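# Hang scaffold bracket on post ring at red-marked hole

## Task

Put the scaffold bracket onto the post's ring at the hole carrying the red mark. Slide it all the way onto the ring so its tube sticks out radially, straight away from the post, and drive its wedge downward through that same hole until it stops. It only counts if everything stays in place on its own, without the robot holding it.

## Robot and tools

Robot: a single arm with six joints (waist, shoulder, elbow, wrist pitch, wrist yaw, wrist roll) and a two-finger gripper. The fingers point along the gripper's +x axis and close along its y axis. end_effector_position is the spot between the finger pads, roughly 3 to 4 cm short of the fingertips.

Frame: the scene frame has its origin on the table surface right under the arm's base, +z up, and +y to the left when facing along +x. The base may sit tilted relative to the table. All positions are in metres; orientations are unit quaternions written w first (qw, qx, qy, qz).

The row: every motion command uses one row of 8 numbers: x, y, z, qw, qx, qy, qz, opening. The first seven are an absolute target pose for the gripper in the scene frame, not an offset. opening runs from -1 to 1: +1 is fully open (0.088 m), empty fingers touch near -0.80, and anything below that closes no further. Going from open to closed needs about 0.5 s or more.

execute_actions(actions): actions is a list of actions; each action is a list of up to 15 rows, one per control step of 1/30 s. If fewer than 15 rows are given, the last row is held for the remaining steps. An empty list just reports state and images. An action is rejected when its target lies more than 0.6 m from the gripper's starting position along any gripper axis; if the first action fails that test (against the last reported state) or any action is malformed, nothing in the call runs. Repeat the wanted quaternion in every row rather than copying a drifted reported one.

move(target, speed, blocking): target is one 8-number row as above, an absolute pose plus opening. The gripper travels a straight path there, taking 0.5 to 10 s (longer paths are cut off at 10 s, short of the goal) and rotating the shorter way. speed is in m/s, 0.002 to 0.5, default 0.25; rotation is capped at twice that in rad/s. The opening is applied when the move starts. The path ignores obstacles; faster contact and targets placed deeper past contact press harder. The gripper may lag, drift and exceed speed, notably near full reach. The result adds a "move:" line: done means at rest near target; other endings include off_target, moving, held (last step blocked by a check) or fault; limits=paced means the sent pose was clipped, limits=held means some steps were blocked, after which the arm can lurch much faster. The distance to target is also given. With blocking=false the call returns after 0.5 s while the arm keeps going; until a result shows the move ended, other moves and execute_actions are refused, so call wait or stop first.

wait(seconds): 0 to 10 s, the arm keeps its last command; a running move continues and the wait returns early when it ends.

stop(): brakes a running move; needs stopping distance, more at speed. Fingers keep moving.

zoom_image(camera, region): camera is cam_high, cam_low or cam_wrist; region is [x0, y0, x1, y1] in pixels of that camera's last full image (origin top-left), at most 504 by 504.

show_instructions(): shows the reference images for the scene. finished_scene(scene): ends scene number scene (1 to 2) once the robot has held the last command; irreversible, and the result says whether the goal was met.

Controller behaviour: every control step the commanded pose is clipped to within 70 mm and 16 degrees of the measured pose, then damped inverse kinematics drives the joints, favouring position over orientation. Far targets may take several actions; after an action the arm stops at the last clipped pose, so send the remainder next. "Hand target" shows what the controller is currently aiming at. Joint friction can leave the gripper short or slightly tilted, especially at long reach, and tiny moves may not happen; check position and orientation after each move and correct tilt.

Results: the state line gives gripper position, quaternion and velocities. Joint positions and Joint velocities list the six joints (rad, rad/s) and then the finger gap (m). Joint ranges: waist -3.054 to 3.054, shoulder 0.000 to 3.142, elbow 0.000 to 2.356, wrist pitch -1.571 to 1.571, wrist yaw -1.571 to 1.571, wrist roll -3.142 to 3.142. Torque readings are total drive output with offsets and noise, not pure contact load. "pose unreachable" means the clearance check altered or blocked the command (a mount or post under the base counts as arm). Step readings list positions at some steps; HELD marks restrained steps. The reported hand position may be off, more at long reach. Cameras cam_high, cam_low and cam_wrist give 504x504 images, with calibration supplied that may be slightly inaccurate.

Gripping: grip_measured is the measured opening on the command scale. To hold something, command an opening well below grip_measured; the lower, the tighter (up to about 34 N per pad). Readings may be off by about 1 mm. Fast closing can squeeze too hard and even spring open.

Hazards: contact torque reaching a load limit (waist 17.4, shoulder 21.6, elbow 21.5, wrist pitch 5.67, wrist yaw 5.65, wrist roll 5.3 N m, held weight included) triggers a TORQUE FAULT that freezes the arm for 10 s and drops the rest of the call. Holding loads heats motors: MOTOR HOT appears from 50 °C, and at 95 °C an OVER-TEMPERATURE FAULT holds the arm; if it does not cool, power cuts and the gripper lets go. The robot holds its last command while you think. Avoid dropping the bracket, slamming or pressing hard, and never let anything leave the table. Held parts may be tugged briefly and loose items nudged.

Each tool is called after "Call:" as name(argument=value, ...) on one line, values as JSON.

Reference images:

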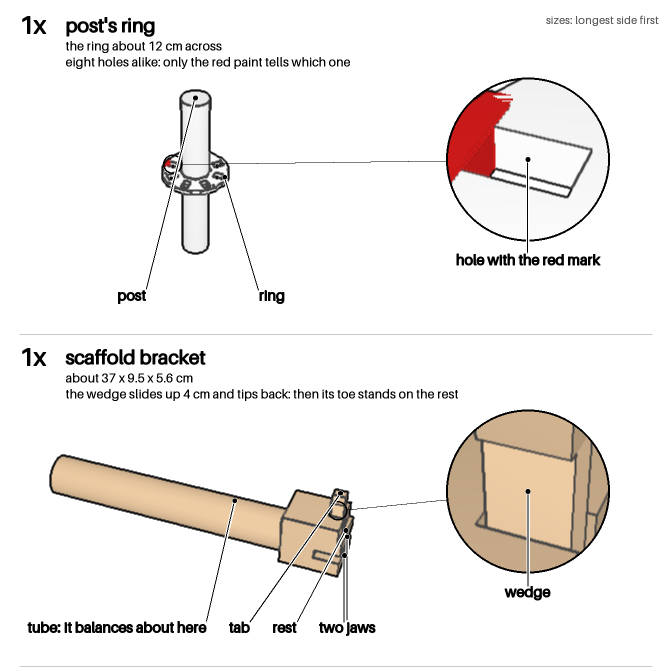

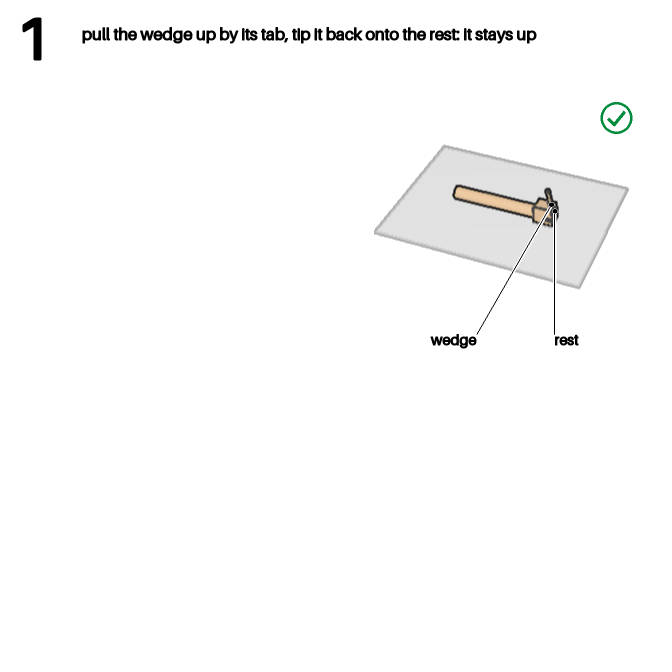

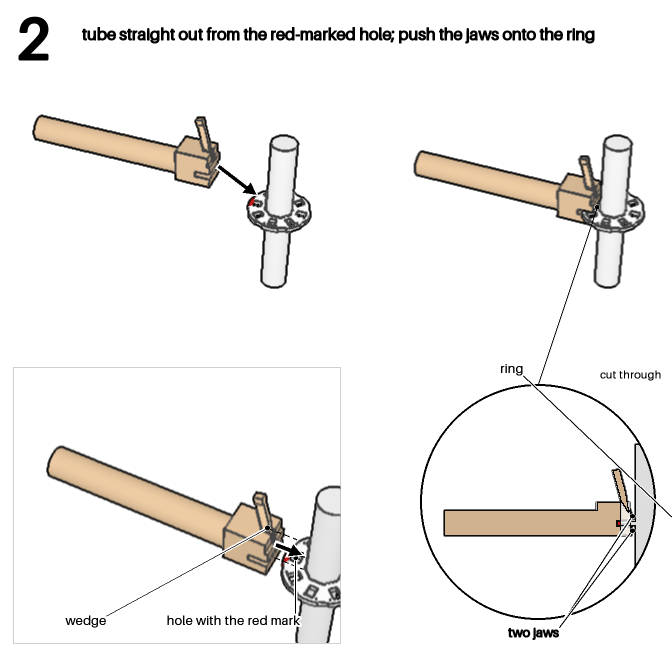

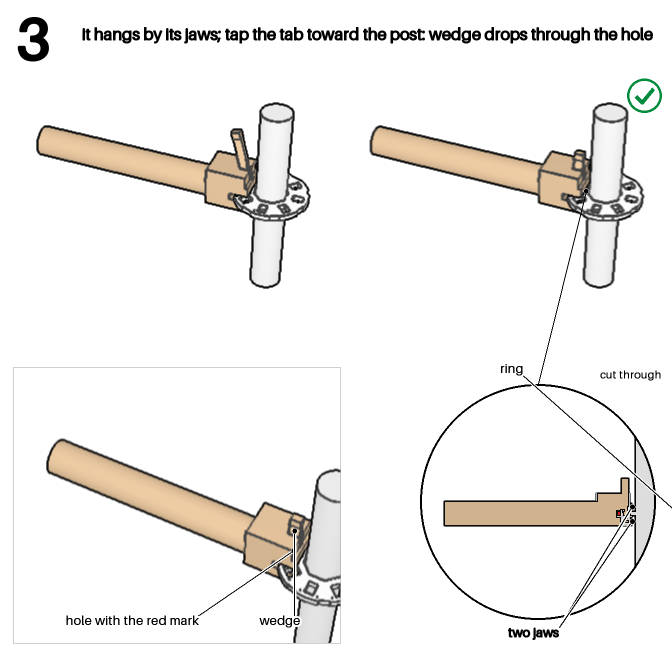

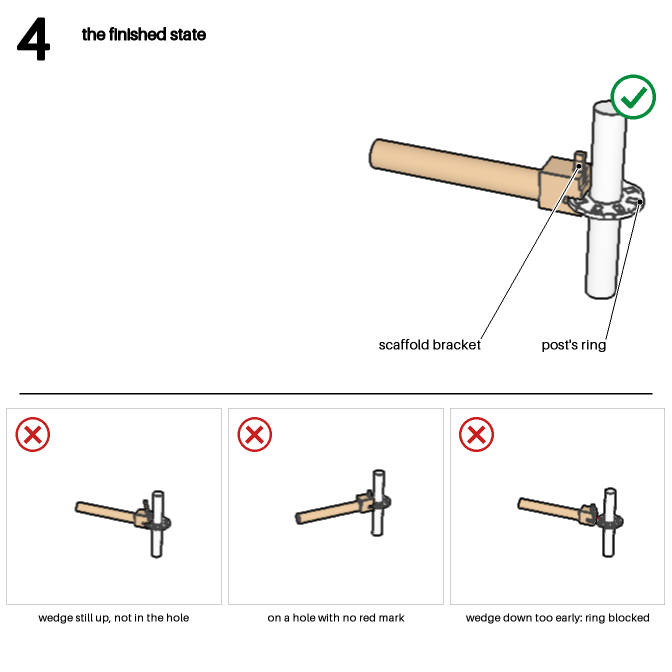

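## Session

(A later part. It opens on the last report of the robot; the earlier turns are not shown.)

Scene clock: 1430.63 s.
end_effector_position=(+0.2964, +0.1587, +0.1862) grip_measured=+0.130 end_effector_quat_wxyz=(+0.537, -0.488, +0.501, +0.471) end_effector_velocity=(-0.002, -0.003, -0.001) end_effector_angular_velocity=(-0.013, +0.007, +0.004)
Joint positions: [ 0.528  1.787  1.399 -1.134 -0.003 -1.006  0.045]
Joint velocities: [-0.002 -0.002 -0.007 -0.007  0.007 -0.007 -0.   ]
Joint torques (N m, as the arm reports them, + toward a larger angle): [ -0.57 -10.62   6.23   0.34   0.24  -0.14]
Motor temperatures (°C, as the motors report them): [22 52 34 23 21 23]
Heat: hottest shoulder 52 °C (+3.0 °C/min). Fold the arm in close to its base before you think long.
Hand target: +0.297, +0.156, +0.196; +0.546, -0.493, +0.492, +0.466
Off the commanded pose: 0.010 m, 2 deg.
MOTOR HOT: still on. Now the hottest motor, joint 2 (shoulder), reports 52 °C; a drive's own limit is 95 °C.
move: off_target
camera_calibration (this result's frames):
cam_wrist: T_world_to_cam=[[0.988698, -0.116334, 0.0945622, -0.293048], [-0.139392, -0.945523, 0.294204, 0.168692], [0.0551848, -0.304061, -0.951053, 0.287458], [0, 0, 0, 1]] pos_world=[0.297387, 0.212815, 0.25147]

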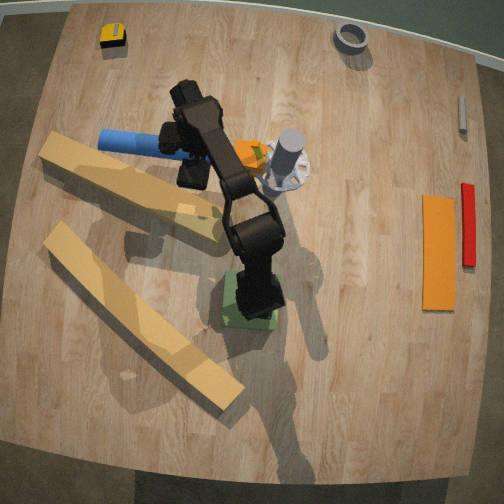

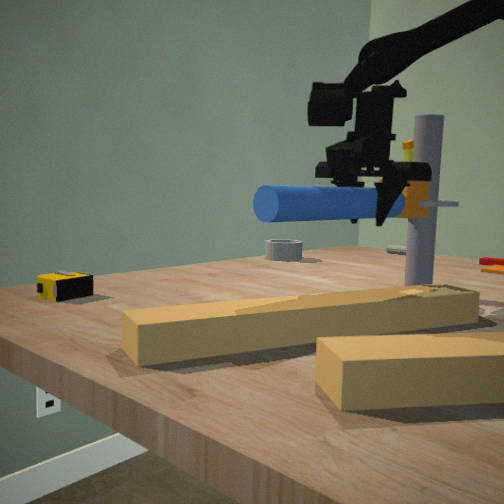

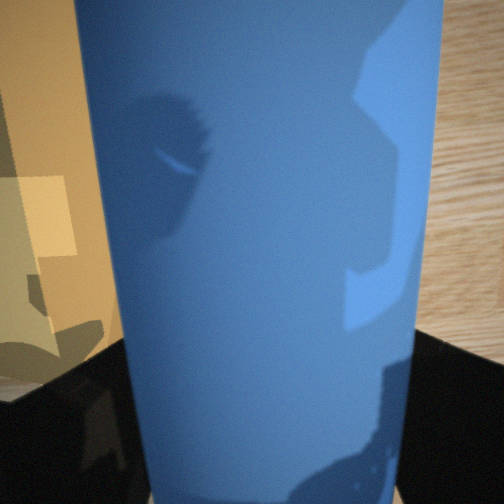

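Call:
move(target=[0.2965,0.1445,0.1962,0.5462,-0.4929,0.4918,0.4658,-0.4], speed=0.012)

Call:
zoom_image(camera="cam_low", region=[398,176,446,226])

Call:
zoom_image(camera="cam_high", region=[220,120,320,200])

Scene clock: 1439.30 s.
end_effector_position=(+0.2943, +0.1532, +0.1867) grip_measured=+0.130 end_effector_quat_wxyz=(+0.537, -0.488, +0.495, +0.478) end_effector_velocity=(-0.003, -0.001, -0.001) end_effector_angular_velocity=(-0.000, +0.014, +0.020)
Joint positions: [ 0.511  1.766  1.375 -1.126 -0.016 -1.035  0.045]
Joint velocities: [-0.002 -0.002 -0.007 -0.007 -0.007 -0.022  0.   ]
Joint torques (N m, as the arm reports them, + toward a larger angle): [ -1.67 -10.63   5.93   0.14   0.72  -0.14]
Motor temperatures (°C, as the motors report them): [22 52 34 23 21 23]
Heat: hottest shoulder 52 °C (+3.0 °C/min). Fold the arm in close to its base before you think long.
Hand target: +0.296, +0.145, +0.196; +0.546, -0.493, +0.492, +0.466
Off the commanded pose: 0.013 m, 2 deg.
MOTOR HOT: still on. Now the hottest motor, joint 2 (shoulder), reports 52 °C; a drive's own limit is 95 °C.
move: off_target
camera_calibration (this result's frames):
cam_wrist: T_world_to_cam=[[0.990178, -0.104646, 0.0927217, -0.293532], [-0.126962, -0.950727, 0.282841, 0.162258], [0.0585549, -0.291835, -0.954675, 0.284139], [0, 0, 0, 1]] pos_world=[0.294612, 0.206468, 0.252584]

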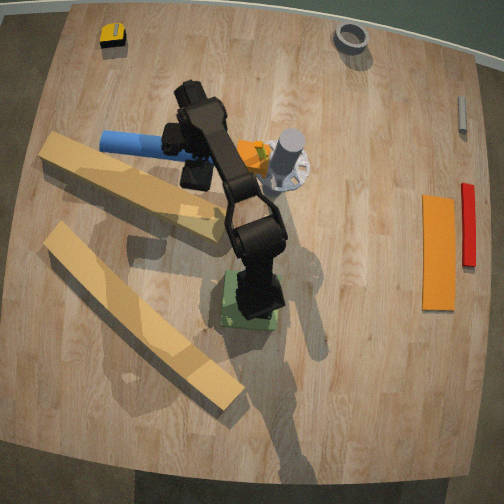

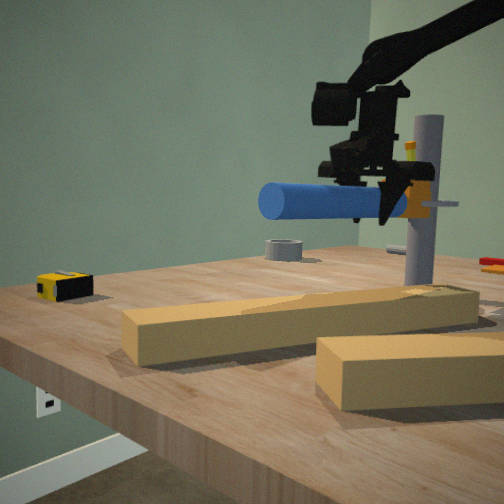

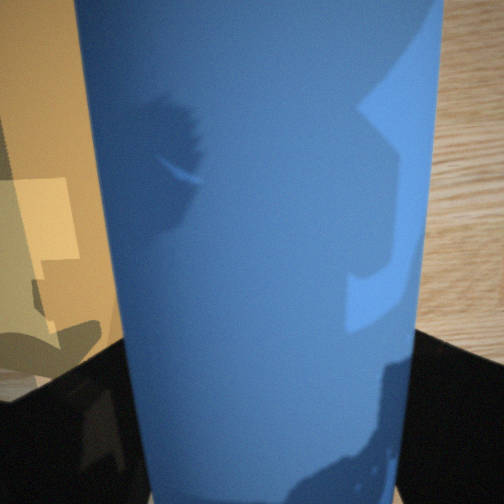

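Region (398, 176, 446, 226) of cam_low's 504x504 image, scaled by 10.080, with more detail than that image has; it fills the left 484 columns of this view, and the rest is white.

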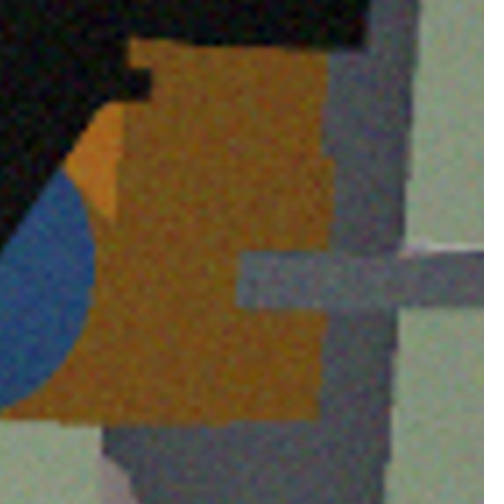

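Region (220, 120, 320, 200) of cam_high's 504x504 image, scaled by 5.040, with more detail than that image has; it fills the top 403 rows of this view, and the rest is white.

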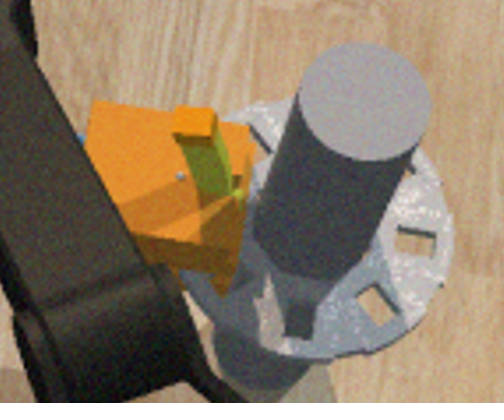

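Call:
move(target=[0.2968,0.1500,0.1905,0.5370,-0.5017,0.5021,0.4566,-0.4], speed=0.012)

Call:
zoom_image(camera="cam_low", region=[398,176,446,226])

Scene clock: 1484.23 s.
end_effector_position=(+0.2942, +0.1534, +0.1845) grip_measured=+0.130 end_effector_quat_wxyz=(+0.532, -0.497, +0.500, +0.469) end_effector_velocity=(-0.003, -0.001, +0.000) end_effector_angular_velocity=(+0.004, +0.010, -0.009)
Joint positions: [ 0.525  1.773  1.375 -1.125  0.014 -1.022  0.045]
Joint velocities: [-0.002 -0.007 -0.007 -0.007 -0.007  0.007 -0.   ]
Joint torques (N m, as the arm reports them, + toward a larger angle): [-0.28 -8.16  7.51 -0.13  0.93  0.4 ]
Motor temperatures (°C, as the motors report them): [23 52 34 23 21 23]
Heat: hottest shoulder 52 °C (+1.0 °C/min). Fold the arm in close to its base before you think long.
Hand target: +0.297, +0.150, +0.191; +0.537, -0.502, +0.502, +0.456
Off the commanded pose: 0.007 m, 2 deg.
MOTOR HOT: still on. Now the hottest motor, joint 2 (shoulder), reports 52 °C; a drive's own limit is 95 °C.
move: done
camera_calibration (this result's frames):
cam_wrist: T_world_to_cam=[[0.98941, -0.102431, 0.102838, -0.295211], [-0.129682, -0.942067, 0.309342, 0.157631], [0.0651937, -0.319403, -0.945374, 0.282606], [0, 0, 0, 1]] pos_world=[0.294103, 0.208525, 0.248766]

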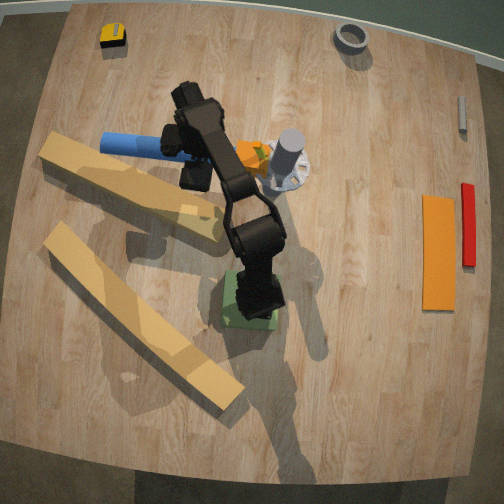

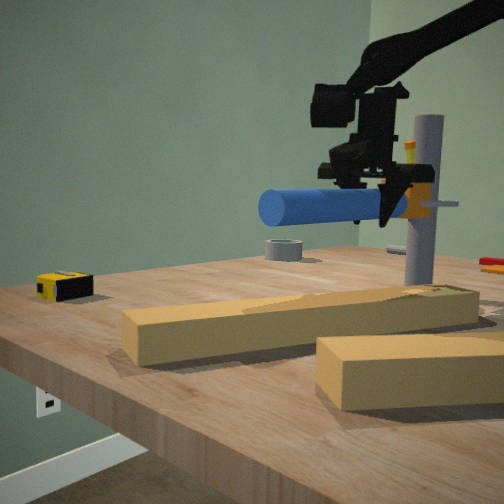

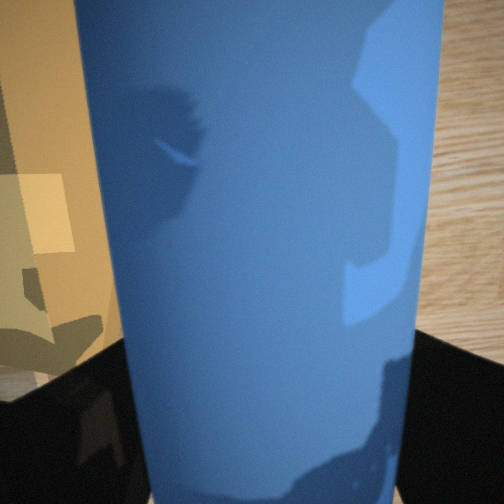

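Region (398, 176, 446, 226) of cam_low's 504x504 image, scaled by 10.080, with more detail than that image has; it fills the left 484 columns of this view, and the rest is white.

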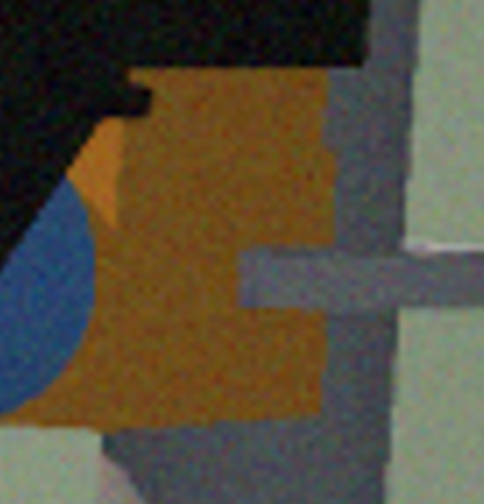

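Call:
move(target=[0.2950,0.1510,0.1870,0.5309,-0.5077,0.5037,0.4555,-0.4], speed=0.012)

Call:
zoom_image(camera="cam_low", region=[398,176,446,226])

Scene clock: 1550.37 s.
end_effector_position=(+0.2940, +0.1534, +0.1827) grip_measured=+0.130 end_effector_quat_wxyz=(+0.528, -0.502, +0.503, +0.465) end_effector_velocity=(-0.005, -0.003, -0.000) end_effector_angular_velocity=(-0.018, +0.016, +0.024)
Joint positions: [ 0.532  1.778  1.374 -1.125  0.027 -1.018  0.045]
Joint velocities: [ 0.002 -0.002 -0.002 -0.022  0.007 -0.022 -0.   ]
Joint torques (N m, as the arm reports them, + toward a larger angle): [ 0.05 -8.22  6.41  0.15  0.84  0.31]
Motor temperatures (°C, as the motors report them): [22 48 36 23 22 23]
Heat: hottest shoulder 48 °C (-3.0 °C/min). Fold the arm in close to its base before you think long.
Hand target: +0.295, +0.151, +0.187; +0.531, -0.507, +0.504, +0.455
Off the commanded pose: 0.005 m, 1 deg.
MOTOR HOT: still on. Now the hottest motor, joint 2 (shoulder), reports 48 °C; a drive's own limit is 95 °C.
move: done
camera_calibration (this result's frames):
cam_wrist: T_world_to_cam=[[0.989426, -0.0993996, 0.10562, -0.295769], [-0.128666, -0.93765, 0.32289, 0.154765], [0.0669392, -0.333066, -0.940524, 0.281735], [0, 0, 0, 1]] pos_world=[0.293696, 0.209552, 0.246246]

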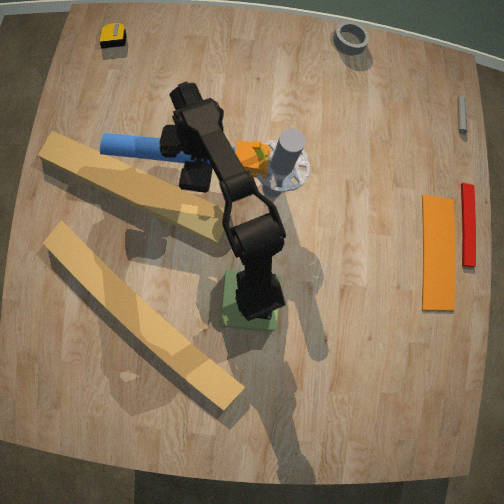

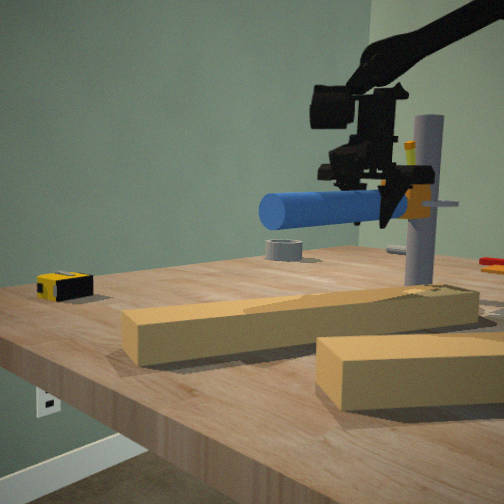

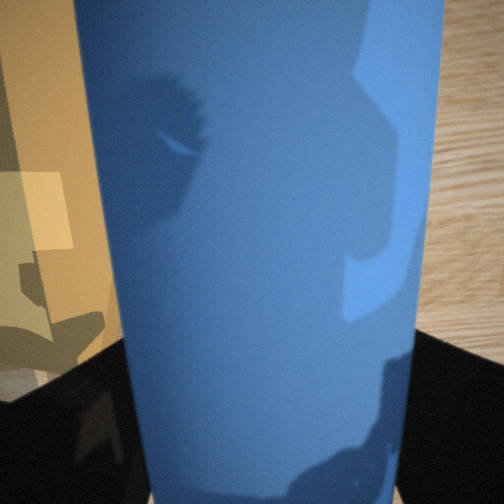

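Region (398, 176, 446, 226) of cam_low's 504x504 image, scaled by 10.080, with more detail than that image has; it fills the left 484 columns of this view, and the rest is white.

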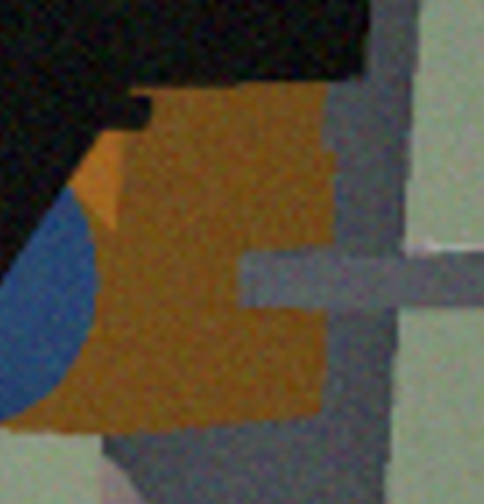

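Call:
move(target=[0.2948,0.1512,0.1835,0.5268,-0.5113,0.5079,0.4514,-0.4], speed=0.012)

Call:
zoom_image(camera="cam_low", region=[398,176,446,226])

Scene clock: 1558.40 s.
end_effector_position=(+0.2937, +0.1535, +0.1802) grip_measured=+0.130 end_effector_quat_wxyz=(+0.524, -0.507, +0.506, +0.461) end_effector_velocity=(-0.002, -0.001, +0.000) end_effector_angular_velocity=(+0.002, +0.011, +0.020)
Joint positions: [ 0.54   1.784  1.372 -1.124  0.045 -1.011  0.045]
Joint velocities: [-0.002 -0.002 -0.002 -0.007 -0.007 -0.022 -0.   ]
Joint torques (N m, as the arm reports them, + toward a larger angle): [-0.04 -8.06  6.43  0.23  0.75  0.32]
Motor temperatures (°C, as the motors report them): [22 47 36 23 22 23]
Heat: hottest shoulder 47 °C (-3.0 °C/min).
Hand target: +0.295, +0.151, +0.184; +0.527, -0.511, +0.507, +0.451
Off the commanded pose: 0.004 m, 1 deg.
MOTOR HOT: cleared. Now the hottest motor, joint 2 (shoulder), reports 47 °C.
move: done
camera_calibration (this result's frames):
cam_wrist: T_world_to_cam=[[0.989335, -0.0963849, 0.109209, -0.29631], [-0.128272, -0.931749, 0.339691, 0.151536], [0.0690141, -0.350076, -0.934175, 0.280266], [0, 0, 0, 1]] pos_world=[0.293246, 0.210749, 0.242702]

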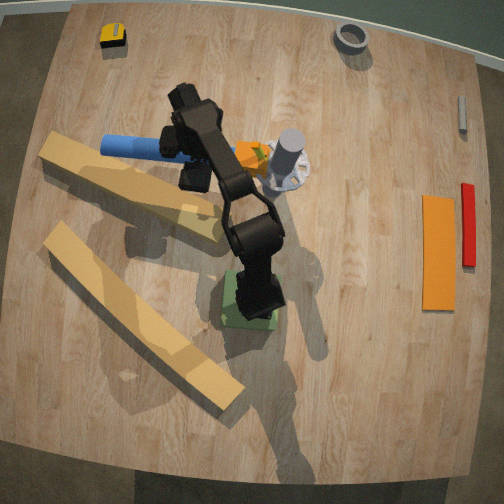

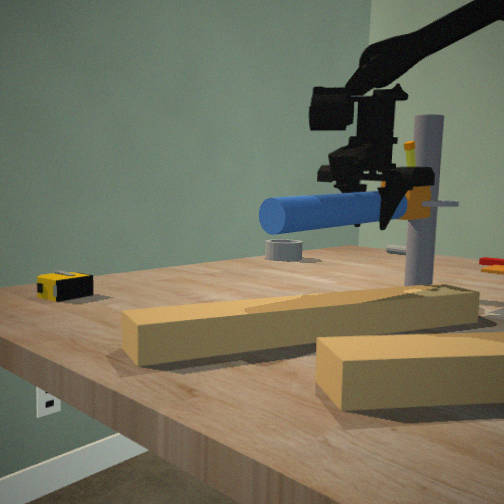

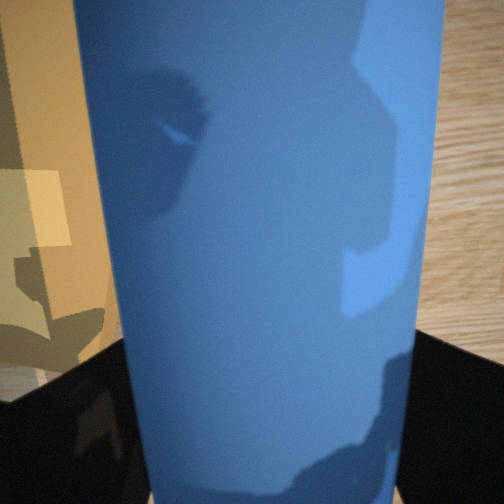

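Region (398, 176, 446, 226) of cam_low's 504x504 image, scaled by 10.080, with more detail than that image has; it fills the left 484 columns of this view, and the rest is white.

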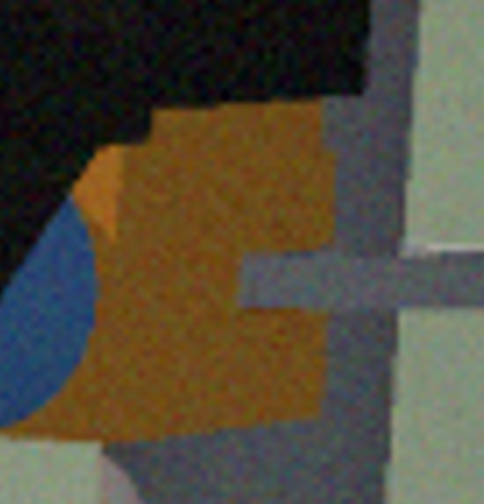

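Call:
move(target=[0.2948,0.1512,0.1805,0.5238,-0.5140,0.5111,0.4483,-0.4], speed=0.012)

Call:
zoom_image(camera="cam_low", region=[398,176,446,226])

Scene clock: 1576.73 s.
end_effector_position=(+0.2936, +0.1534, +0.1788) grip_measured=+0.130 end_effector_quat_wxyz=(+0.522, -0.509, +0.509, +0.458) end_effector_velocity=(-0.002, -0.001, +0.000) end_effector_angular_velocity=(+0.003, +0.010, -0.010)
Joint positions: [ 0.543  1.788  1.37  -1.123  0.052 -1.007  0.045]
Joint velocities: [-0.002 -0.002 -0.002 -0.007 -0.007  0.007 -0.   ]
Joint torques (N m, as the arm reports them, + toward a larger angle): [ 0.15 -7.53  6.11  0.47  0.92  0.39]
Motor temperatures (°C, as the motors report them): [22 47 35 23 22 23]
Heat: hottest shoulder 47 °C (-2.0 °C/min).
Hand target: +0.295, +0.151, +0.180; +0.524, -0.514, +0.511, +0.448
Off the commanded pose: 0.003 m, 1 deg.
move: done
camera_calibration (this result's frames):
cam_wrist: T_world_to_cam=[[0.989241, -0.0965653, 0.109894, -0.296177], [-0.129247, -0.928806, 0.347295, 0.150357], [0.0685333, -0.357762, -0.931294, 0.279696], [0, 0, 0, 1]] pos_world=[0.293255, 0.211116, 0.240809]

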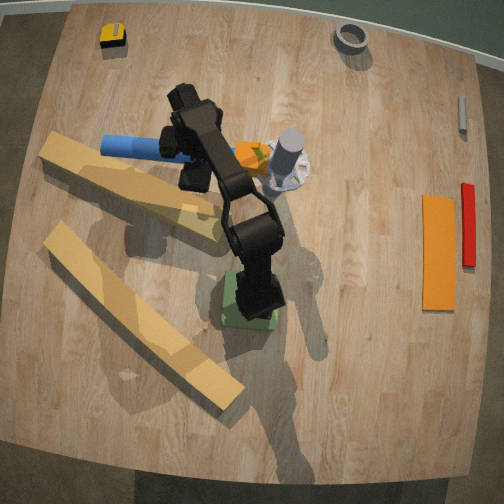

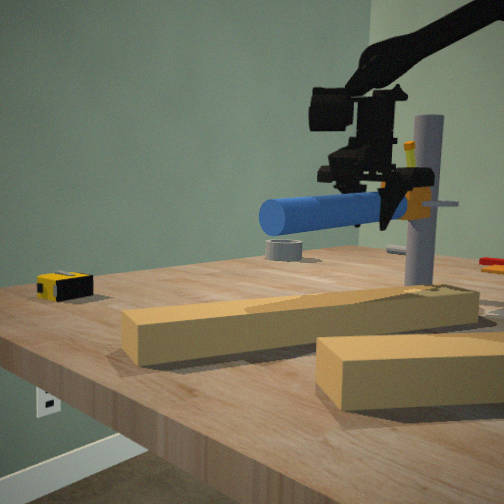

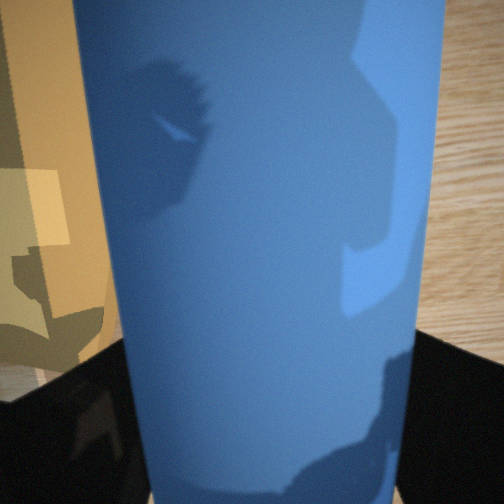

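Region (398, 176, 446, 226) of cam_low's 504x504 image, scaled by 10.080, with more detail than that image has; it fills the left 484 columns of this view, and the rest is white.

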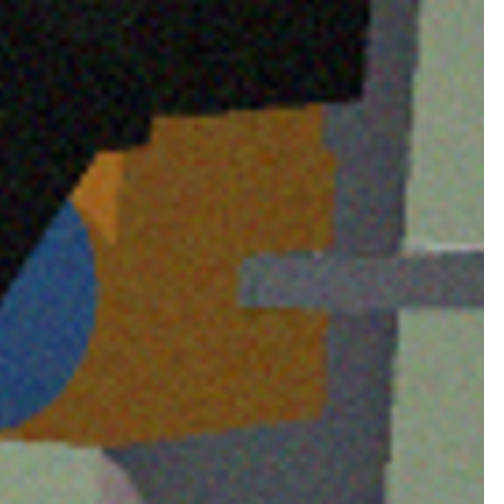

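Call:
execute_actions(actions=[[[0.2945,0.1520,0.1790,0.5238,-0.5140,0.5111,0.4483,-0.35],[0.2945,0.1520,0.1790,0.5238,-0.5140,0.5111,0.4483,-0.31],[0.2945,0.1520,0.1790,0.5238,-0.5140,0.5111,0.4483,-0.27],[0.2945,0.1520,0.1790,0.5238,-0.5140,0.5111,0.4483,-0.23],[0.2945,0.1520,0.1790,0.5238,-0.5140,0.5111,0.4483,-0.19],[0.2945,0.1520,0.1790,0.5238,-0.5140,0.5111,0.4483,-0.15],[0.2945,0.1520,0.1790,0.5238,-0.5140,0.5111,0.4483,-0.11],[0.2945,0.1520,0.1790,0.5238,-0.5140,0.5111,0.4483,-0.08],[0.2945,0.1520,0.1790,0.5238,-0.5140,0.5111,0.4483,-0.05],[0.2945,0.1520,0.1790,0.5238,-0.5140,0.5111,0.4483,-0.02],[0.2945,0.1520,0.1790,0.5238,-0.5140,0.5111,0.4483,0.01],[0.2945,0.1520,0.1790,0.5238,-0.5140,0.5111,0.4483,0.03],[0.2945,0.1520,0.1790,0.5238,-0.5140,0.5111,0.4483,0.05],[0.2945,0.1520,0.1790,0.5238,-0.5140,0.5111,0.4483,0.07],[0.2945,0.1520,0.1790,0.5238,-0.5140,0.5111,0.4483,0.09]],[[0.2945,0.1520,0.1790,0.5238,-0.5140,0.5111,0.4483,0.10],[0.2945,0.1520,0.1790,0.5238,-0.5140,0.5111,0.4483,0.11],[0.2945,0.1520,0.1790,0.5238,-0.5140,0.5111,0.4483,0.12],[0.2945,0.1520,0.1790,0.5238,-0.5140,0.5111,0.4483,0.13],[0.2945,0.1520,0.1790,0.5238,-0.5140,0.5111,0.4483,0.14],[0.2945,0.1520,0.1790,0.5238,-0.5140,0.5111,0.4483,0.16],[0.2945,0.1520,0.1790,0.5238,-0.5140,0.5111,0.4483,0.18],[0.2945,0.1520,0.1790,0.5238,-0.5140,0.5111,0.4483,0.21],[0.2945,0.1520,0.1790,0.5238,-0.5140,0.5111,0.4483,0.25],[0.2945,0.1520,0.1790,0.5238,-0.5140,0.5111,0.4483,0.30],[0.2945,0.1520,0.1790,0.5238,-0.5140,0.5111,0.4483,0.36],[0.2945,0.1520,0.1790,0.5238,-0.5140,0.5111,0.4483,0.42],[0.2945,0.1520,0.1790,0.5238,-0.5140,0.5111,0.4483,0.48],[0.2945,0.1520,0.1790,0.5238,-0.5140,0.5111,0.4483,0.54],[0.2945,0.1520,0.1790,0.5238,-0.5140,0.5111,0.4483,0.60]]])

Call:
zoom_image(camera="cam_low", region=[398,176,446,226])

Scene clock: 1602.40 s.
end_effector_position=(+0.2944, +0.1529, +0.1783) grip_measured=+0.452 end_effector_quat_wxyz=(+0.523, -0.513, +0.511, +0.451) end_effector_velocity=(+0.002, -0.001, +0.002) end_effector_angular_velocity=(-0.001, -0.014, +0.005)
Joint positions: [ 0.548  1.789  1.369 -1.119  0.068 -0.996  0.061]
Joint velocities: [-0.002 -0.007 -0.002  0.007  0.007 -0.007  0.083]
Joint torques (N m, as the arm reports them, + toward a larger angle): [-0.03 -7.49  5.8   0.54  0.18  0.09]
Motor temperatures (°C, as the motors report them): [22 46 34 23 22 23]
Heat: hottest shoulder 46 °C (-2.0 °C/min).
Hand target: +0.294, +0.152, +0.179; +0.524, -0.514, +0.511, +0.448
Off the commanded pose: 0.001 m, 0 deg.
Step readings (end_effector_position; steps 1 to 15: 1st action; 16 to 30: 2nd action):
0: (+0.2936, +0.1533, +0.1786)
1: (+0.2935, +0.1534, +0.1786)
2: (+0.2935, +0.1534, +0.1786)
4: (+0.2936, +0.1534, +0.1786)
8: (+0.2936, +0.1534, +0.1785)
15: (+0.2936, +0.1534, +0.1784)
16: (+0.2936, +0.1534, +0.1784)
17: (+0.2936, +0.1534, +0.1784)
19: (+0.2936, +0.1534, +0.1784)
23: (+0.2944, +0.1530, +0.1783)
30: end_effector_position above
camera_calibration (this result's frames):
cam_wrist: T_world_to_cam=[[0.98742, -0.102029, 0.120798, -0.297525], [-0.139194, -0.923313, 0.357937, 0.150369], [0.0750141, -0.370249, -0.925899, 0.278002], [0, 0, 0, 1]] pos_world=[0.293858, 0.211411, 0.239519]

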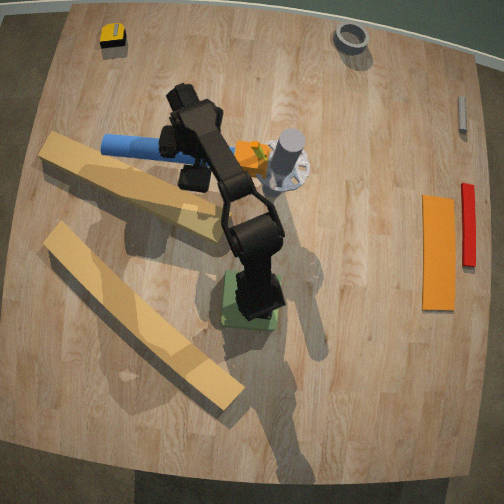

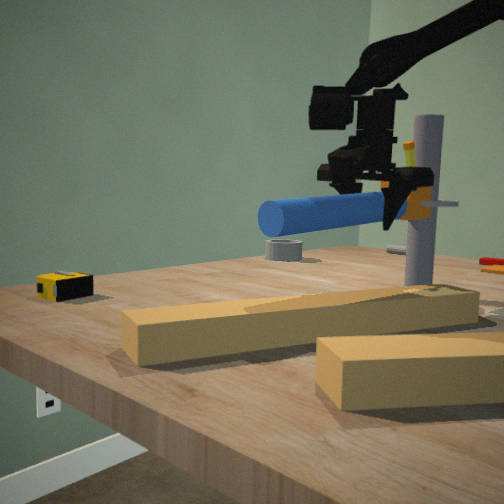

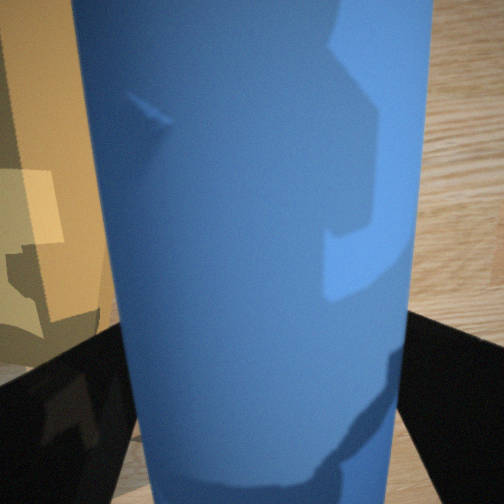

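Region (398, 176, 446, 226) of cam_low's 504x504 image, scaled by 10.080, with more detail than that image has; it fills the left 484 columns of this view, and the rest is white.

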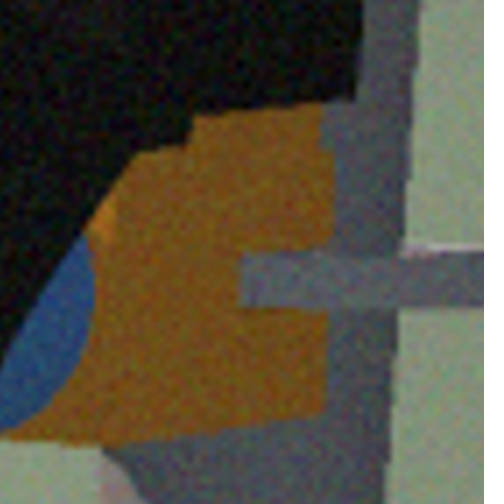

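Call:
move(target=[0.2945,0.1530,0.2550,0.5238,-0.5000,0.5111,0.4640,0.6], speed=0.15)

Call:
move(target=[0.2955,0.1050,0.3280,0.5192,-0.4800,0.5192,0.4800,-0.85], speed=0.15)

Scene clock: 1633.83 s.
end_effector_position=(+0.2923, +0.1521, +0.2517) grip_measured=+0.600 end_effector_quat_wxyz=(+0.520, -0.500, +0.515, +0.463) end_effector_velocity=(-0.003, +0.000, +0.004) end_effector_angular_velocity=(+0.003, +0.010, +0.010)
Joint positions: [ 0.532  1.788  1.661 -1.43   0.036 -1.009  0.068]
Joint velocities: [ 0.002 -0.002  0.012 -0.022 -0.007 -0.007 -0.   ]
Joint torques (N m, as the arm reports them, + toward a larger angle): [-0.27 -6.93  7.9   0.37 -0.26 -0.16]
Motor temperatures (°C, as the motors report them): [22 46 34 23 21 23]
Heat: hottest shoulder 46 °C (-1.0 °C/min).
Hand target: +0.294, +0.153, +0.255; +0.524, -0.500, +0.511, +0.464
Off the commanded pose: 0.004 m, 1 deg.
move: done
camera_calibration (this result's frames):
cam_wrist: T_world_to_cam=[[0.990412, -0.106754, 0.0876804, -0.296143], [-0.130705, -0.929626, 0.344546, 0.1249], [0.0447282, -0.352703, -0.934666, 0.354222], [0, 0, 0, 1]] pos_world=[0.293784, 0.209431, 0.314011]

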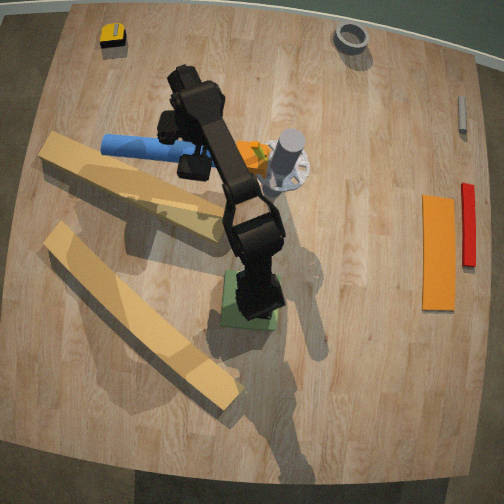

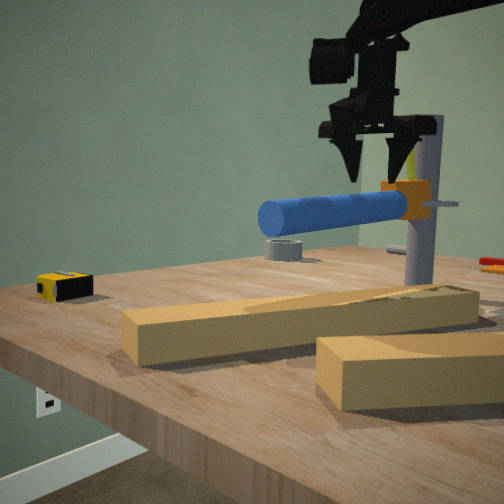

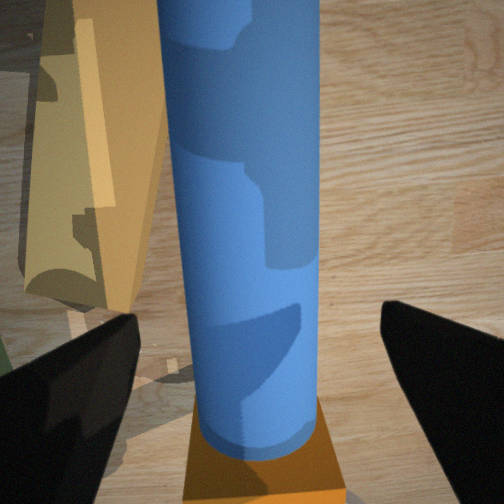

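Scene clock: 1634.83 s.
end_effector_position=(+0.2952, +0.1052, +0.3218) grip_measured=-0.784 end_effector_quat_wxyz=(+0.564, -0.500, +0.473, +0.456) end_effector_velocity=(-0.005, -0.001, -0.001) end_effector_angular_velocity=(-0.003, +0.022, +0.020)
Joint positions: [ 0.372  1.689  1.822 -1.57  -0.007 -1.159  0.001]
Joint velocities: [-0.002 -0.002 -0.002 -0.022 -0.007 -0.022  0.   ]
Joint torques (N m, as the arm reports them, + toward a larger angle): [-0.36 -7.12  7.37  0.53 -0.25 -0.17]
Motor temperatures (°C, as the motors report them): [22 46 34 23 21 23]
Heat: hottest shoulder 46 °C (-1.0 °C/min).
Hand target: +0.295, +0.105, +0.327; +0.569, -0.502, +0.466, +0.455
Off the commanded pose: 0.006 m, 8 deg.
joint sent to its limit — the command would take joint 4 (wrist pitch) past its lower limit, so that joint was sent only as far as its limit.
move: off_target
camera_calibration (this result's frames):
cam_wrist: T_world_to_cam=[[0.977361, -0.121798, 0.173007, -0.332242], [-0.164363, -0.951971, 0.258333, 0.0975859], [0.133233, -0.28092, -0.950438, 0.374521], [0, 0, 0, 1]] pos_world=[0.290861, 0.157643, 0.388229]

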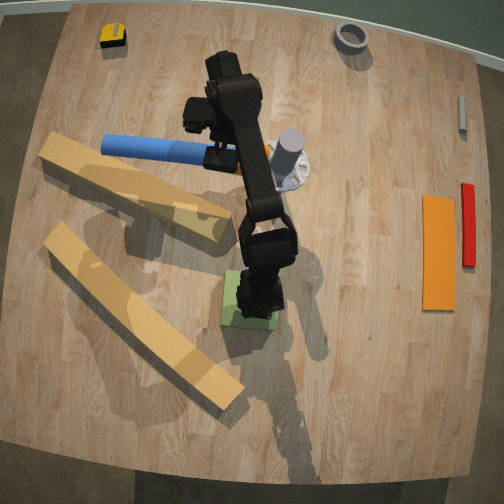

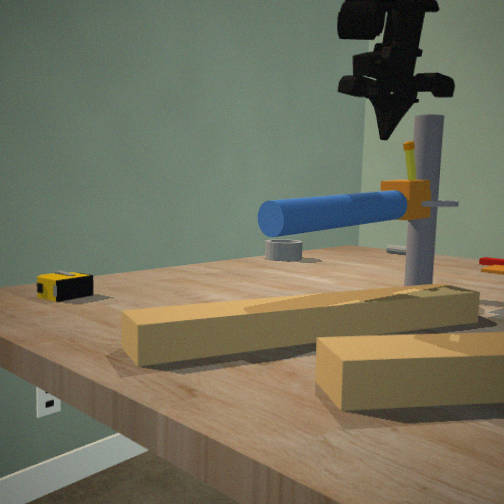

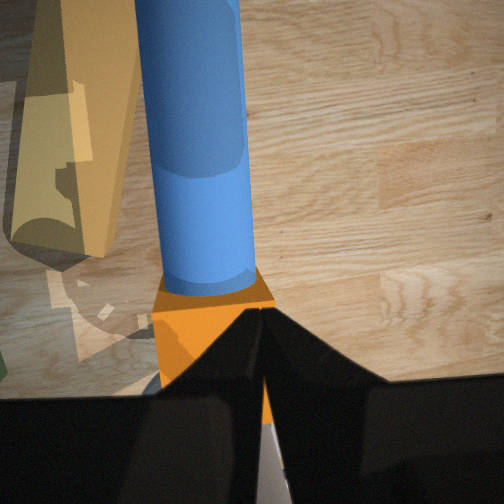

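Call:
move(target=[0.2795,0.0850,0.3085,0.5709,-0.5053,0.4637,0.4513,-0.1], speed=0.08)

Call:
zoom_image(camera="cam_low", region=[370,100,450,190])

Scene clock: 1740.20 s.
end_effector_position=(+0.2817, +0.0862, +0.3079) grip_measured=-0.100 end_effector_quat_wxyz=(+0.569, -0.505, +0.466, +0.451) end_effector_velocity=(-0.006, +0.001, -0.004) end_effector_angular_velocity=(+0.014, +0.027, +0.008)
Joint positions: [ 0.326  1.578  1.642 -1.479 -0.008 -1.205  0.034]
Joint velocities: [-0.002 -0.007 -0.022 -0.007 -0.022 -0.007 -0.   ]
Joint torques (N m, as the arm reports them, + toward a larger angle): [-0.33 -7.09  4.72  0.86 -0.24 -0.19]
Motor temperatures (°C, as the motors report them): [22 44 36 23 21 23]
Heat: hottest shoulder 44 °C (-1.0 °C/min).
Hand target: +0.279, +0.085, +0.308; +0.571, -0.505, +0.464, +0.451
Off the commanded pose: 0.003 m, 0 deg.
move: done
camera_calibration (this result's frames):
cam_wrist: T_world_to_cam=[[0.973156, -0.121771, 0.195291, -0.32465], [-0.170083, -0.952179, 0.253825, 0.0839338], [0.155044, -0.280228, -0.94733, 0.350635], [0, 0, 0, 1]] pos_world=[0.275847, 0.138645, 0.374264]

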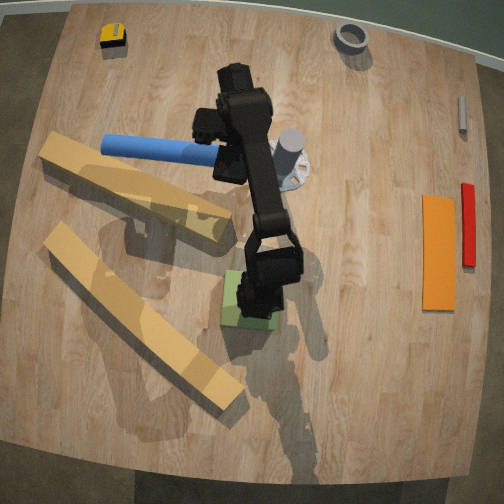

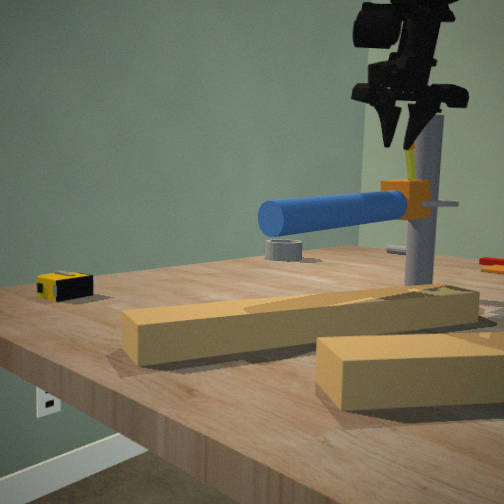

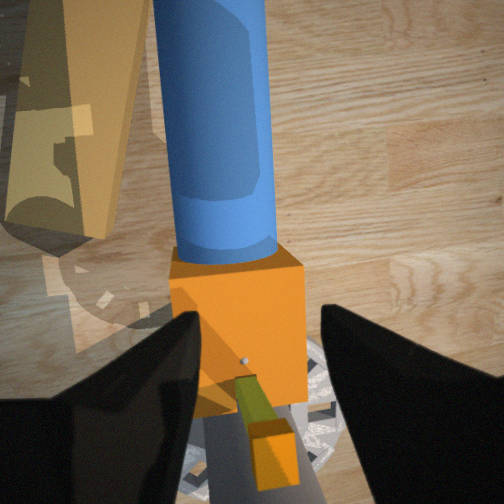

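Region (370, 100, 450, 190) of cam_low's 504x504 image, scaled by 5.600, with more detail than that image has.

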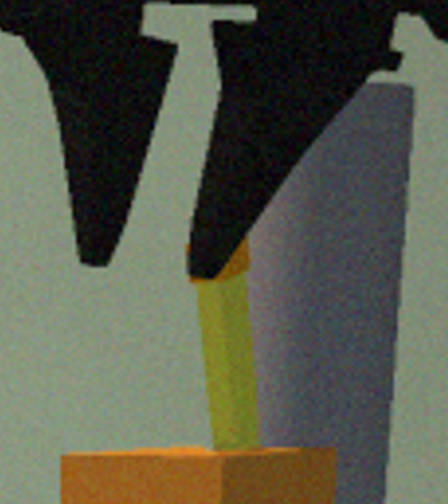

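Call:
move(target=[0.2792,0.0500,0.3080,0.5709,-0.5053,0.4637,0.4513,-0.85], speed=0.025)

Call:
zoom_image(camera="cam_low", region=[370,100,470,230])

Scene clock: 1762.80 s.
end_effector_position=(+0.2813, +0.0541, +0.3120) grip_measured=-0.784 end_effector_quat_wxyz=(+0.575, -0.506, +0.457, +0.452) end_effector_velocity=(-0.003, -0.001, -0.002) end_effector_angular_velocity=(+0.004, +0.013, +0.001)
Joint positions: [ 0.204  1.539  1.617 -1.476 -0.038 -1.331  0.001]
Joint velocities: [-0.007 -0.002 -0.007 -0.007 -0.007 -0.007 -0.   ]
Joint torques (N m, as the arm reports them, + toward a larger angle): [-0.73 -5.89  4.03  0.75  0.19 -0.18]
Motor temperatures (°C, as the motors report them): [22 44 34 24 21 23]
Heat: hottest shoulder 44 °C (+0.0 °C/min).
Hand target: +0.279, +0.050, +0.308; +0.571, -0.505, +0.464, +0.451
Off the commanded pose: 0.006 m, 1 deg.
move: done
camera_calibration (this result's frames):
cam_wrist: T_world_to_cam=[[0.970778, -0.117654, 0.20916, -0.332795], [-0.167332, -0.956609, 0.238537, 0.0564258], [0.17202, -0.266565, -0.948342, 0.340293], [0, 0, 0, 1]] pos_world=[0.273975, 0.105533, 0.378862]

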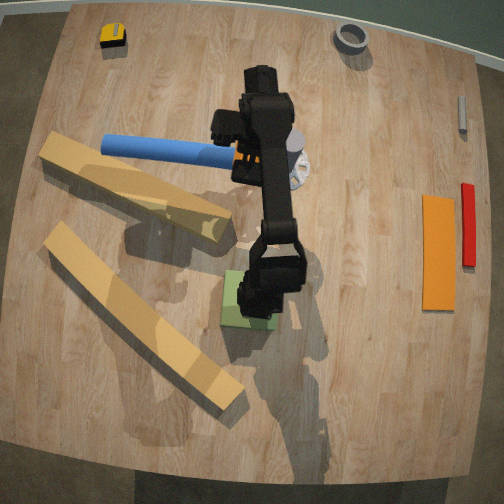

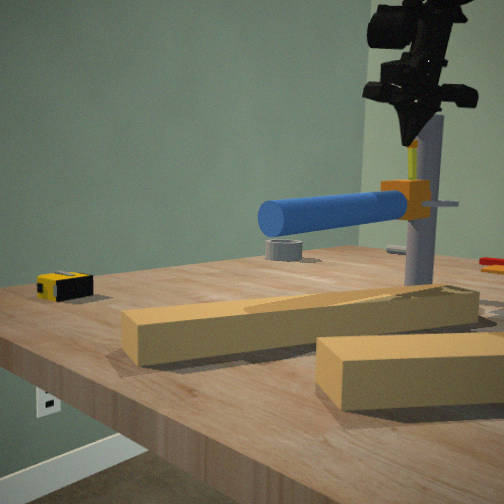

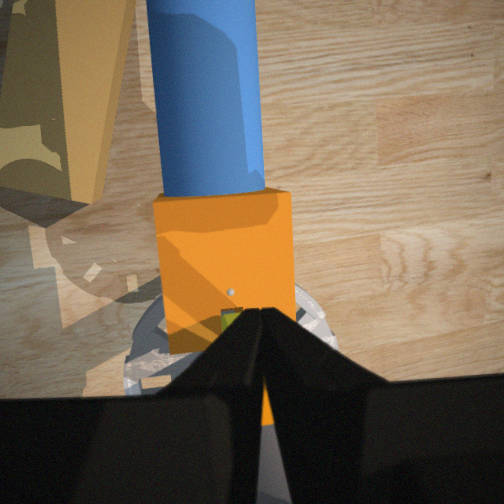

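Region (370, 100, 470, 230) of cam_low's 504x504 image, scaled by 3.877, with more detail than that image has; it fills the left 388 columns of this view, and the rest is white.

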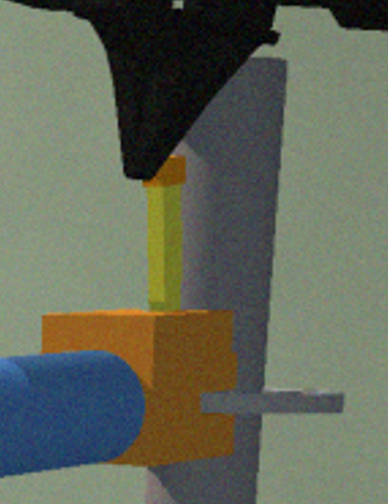

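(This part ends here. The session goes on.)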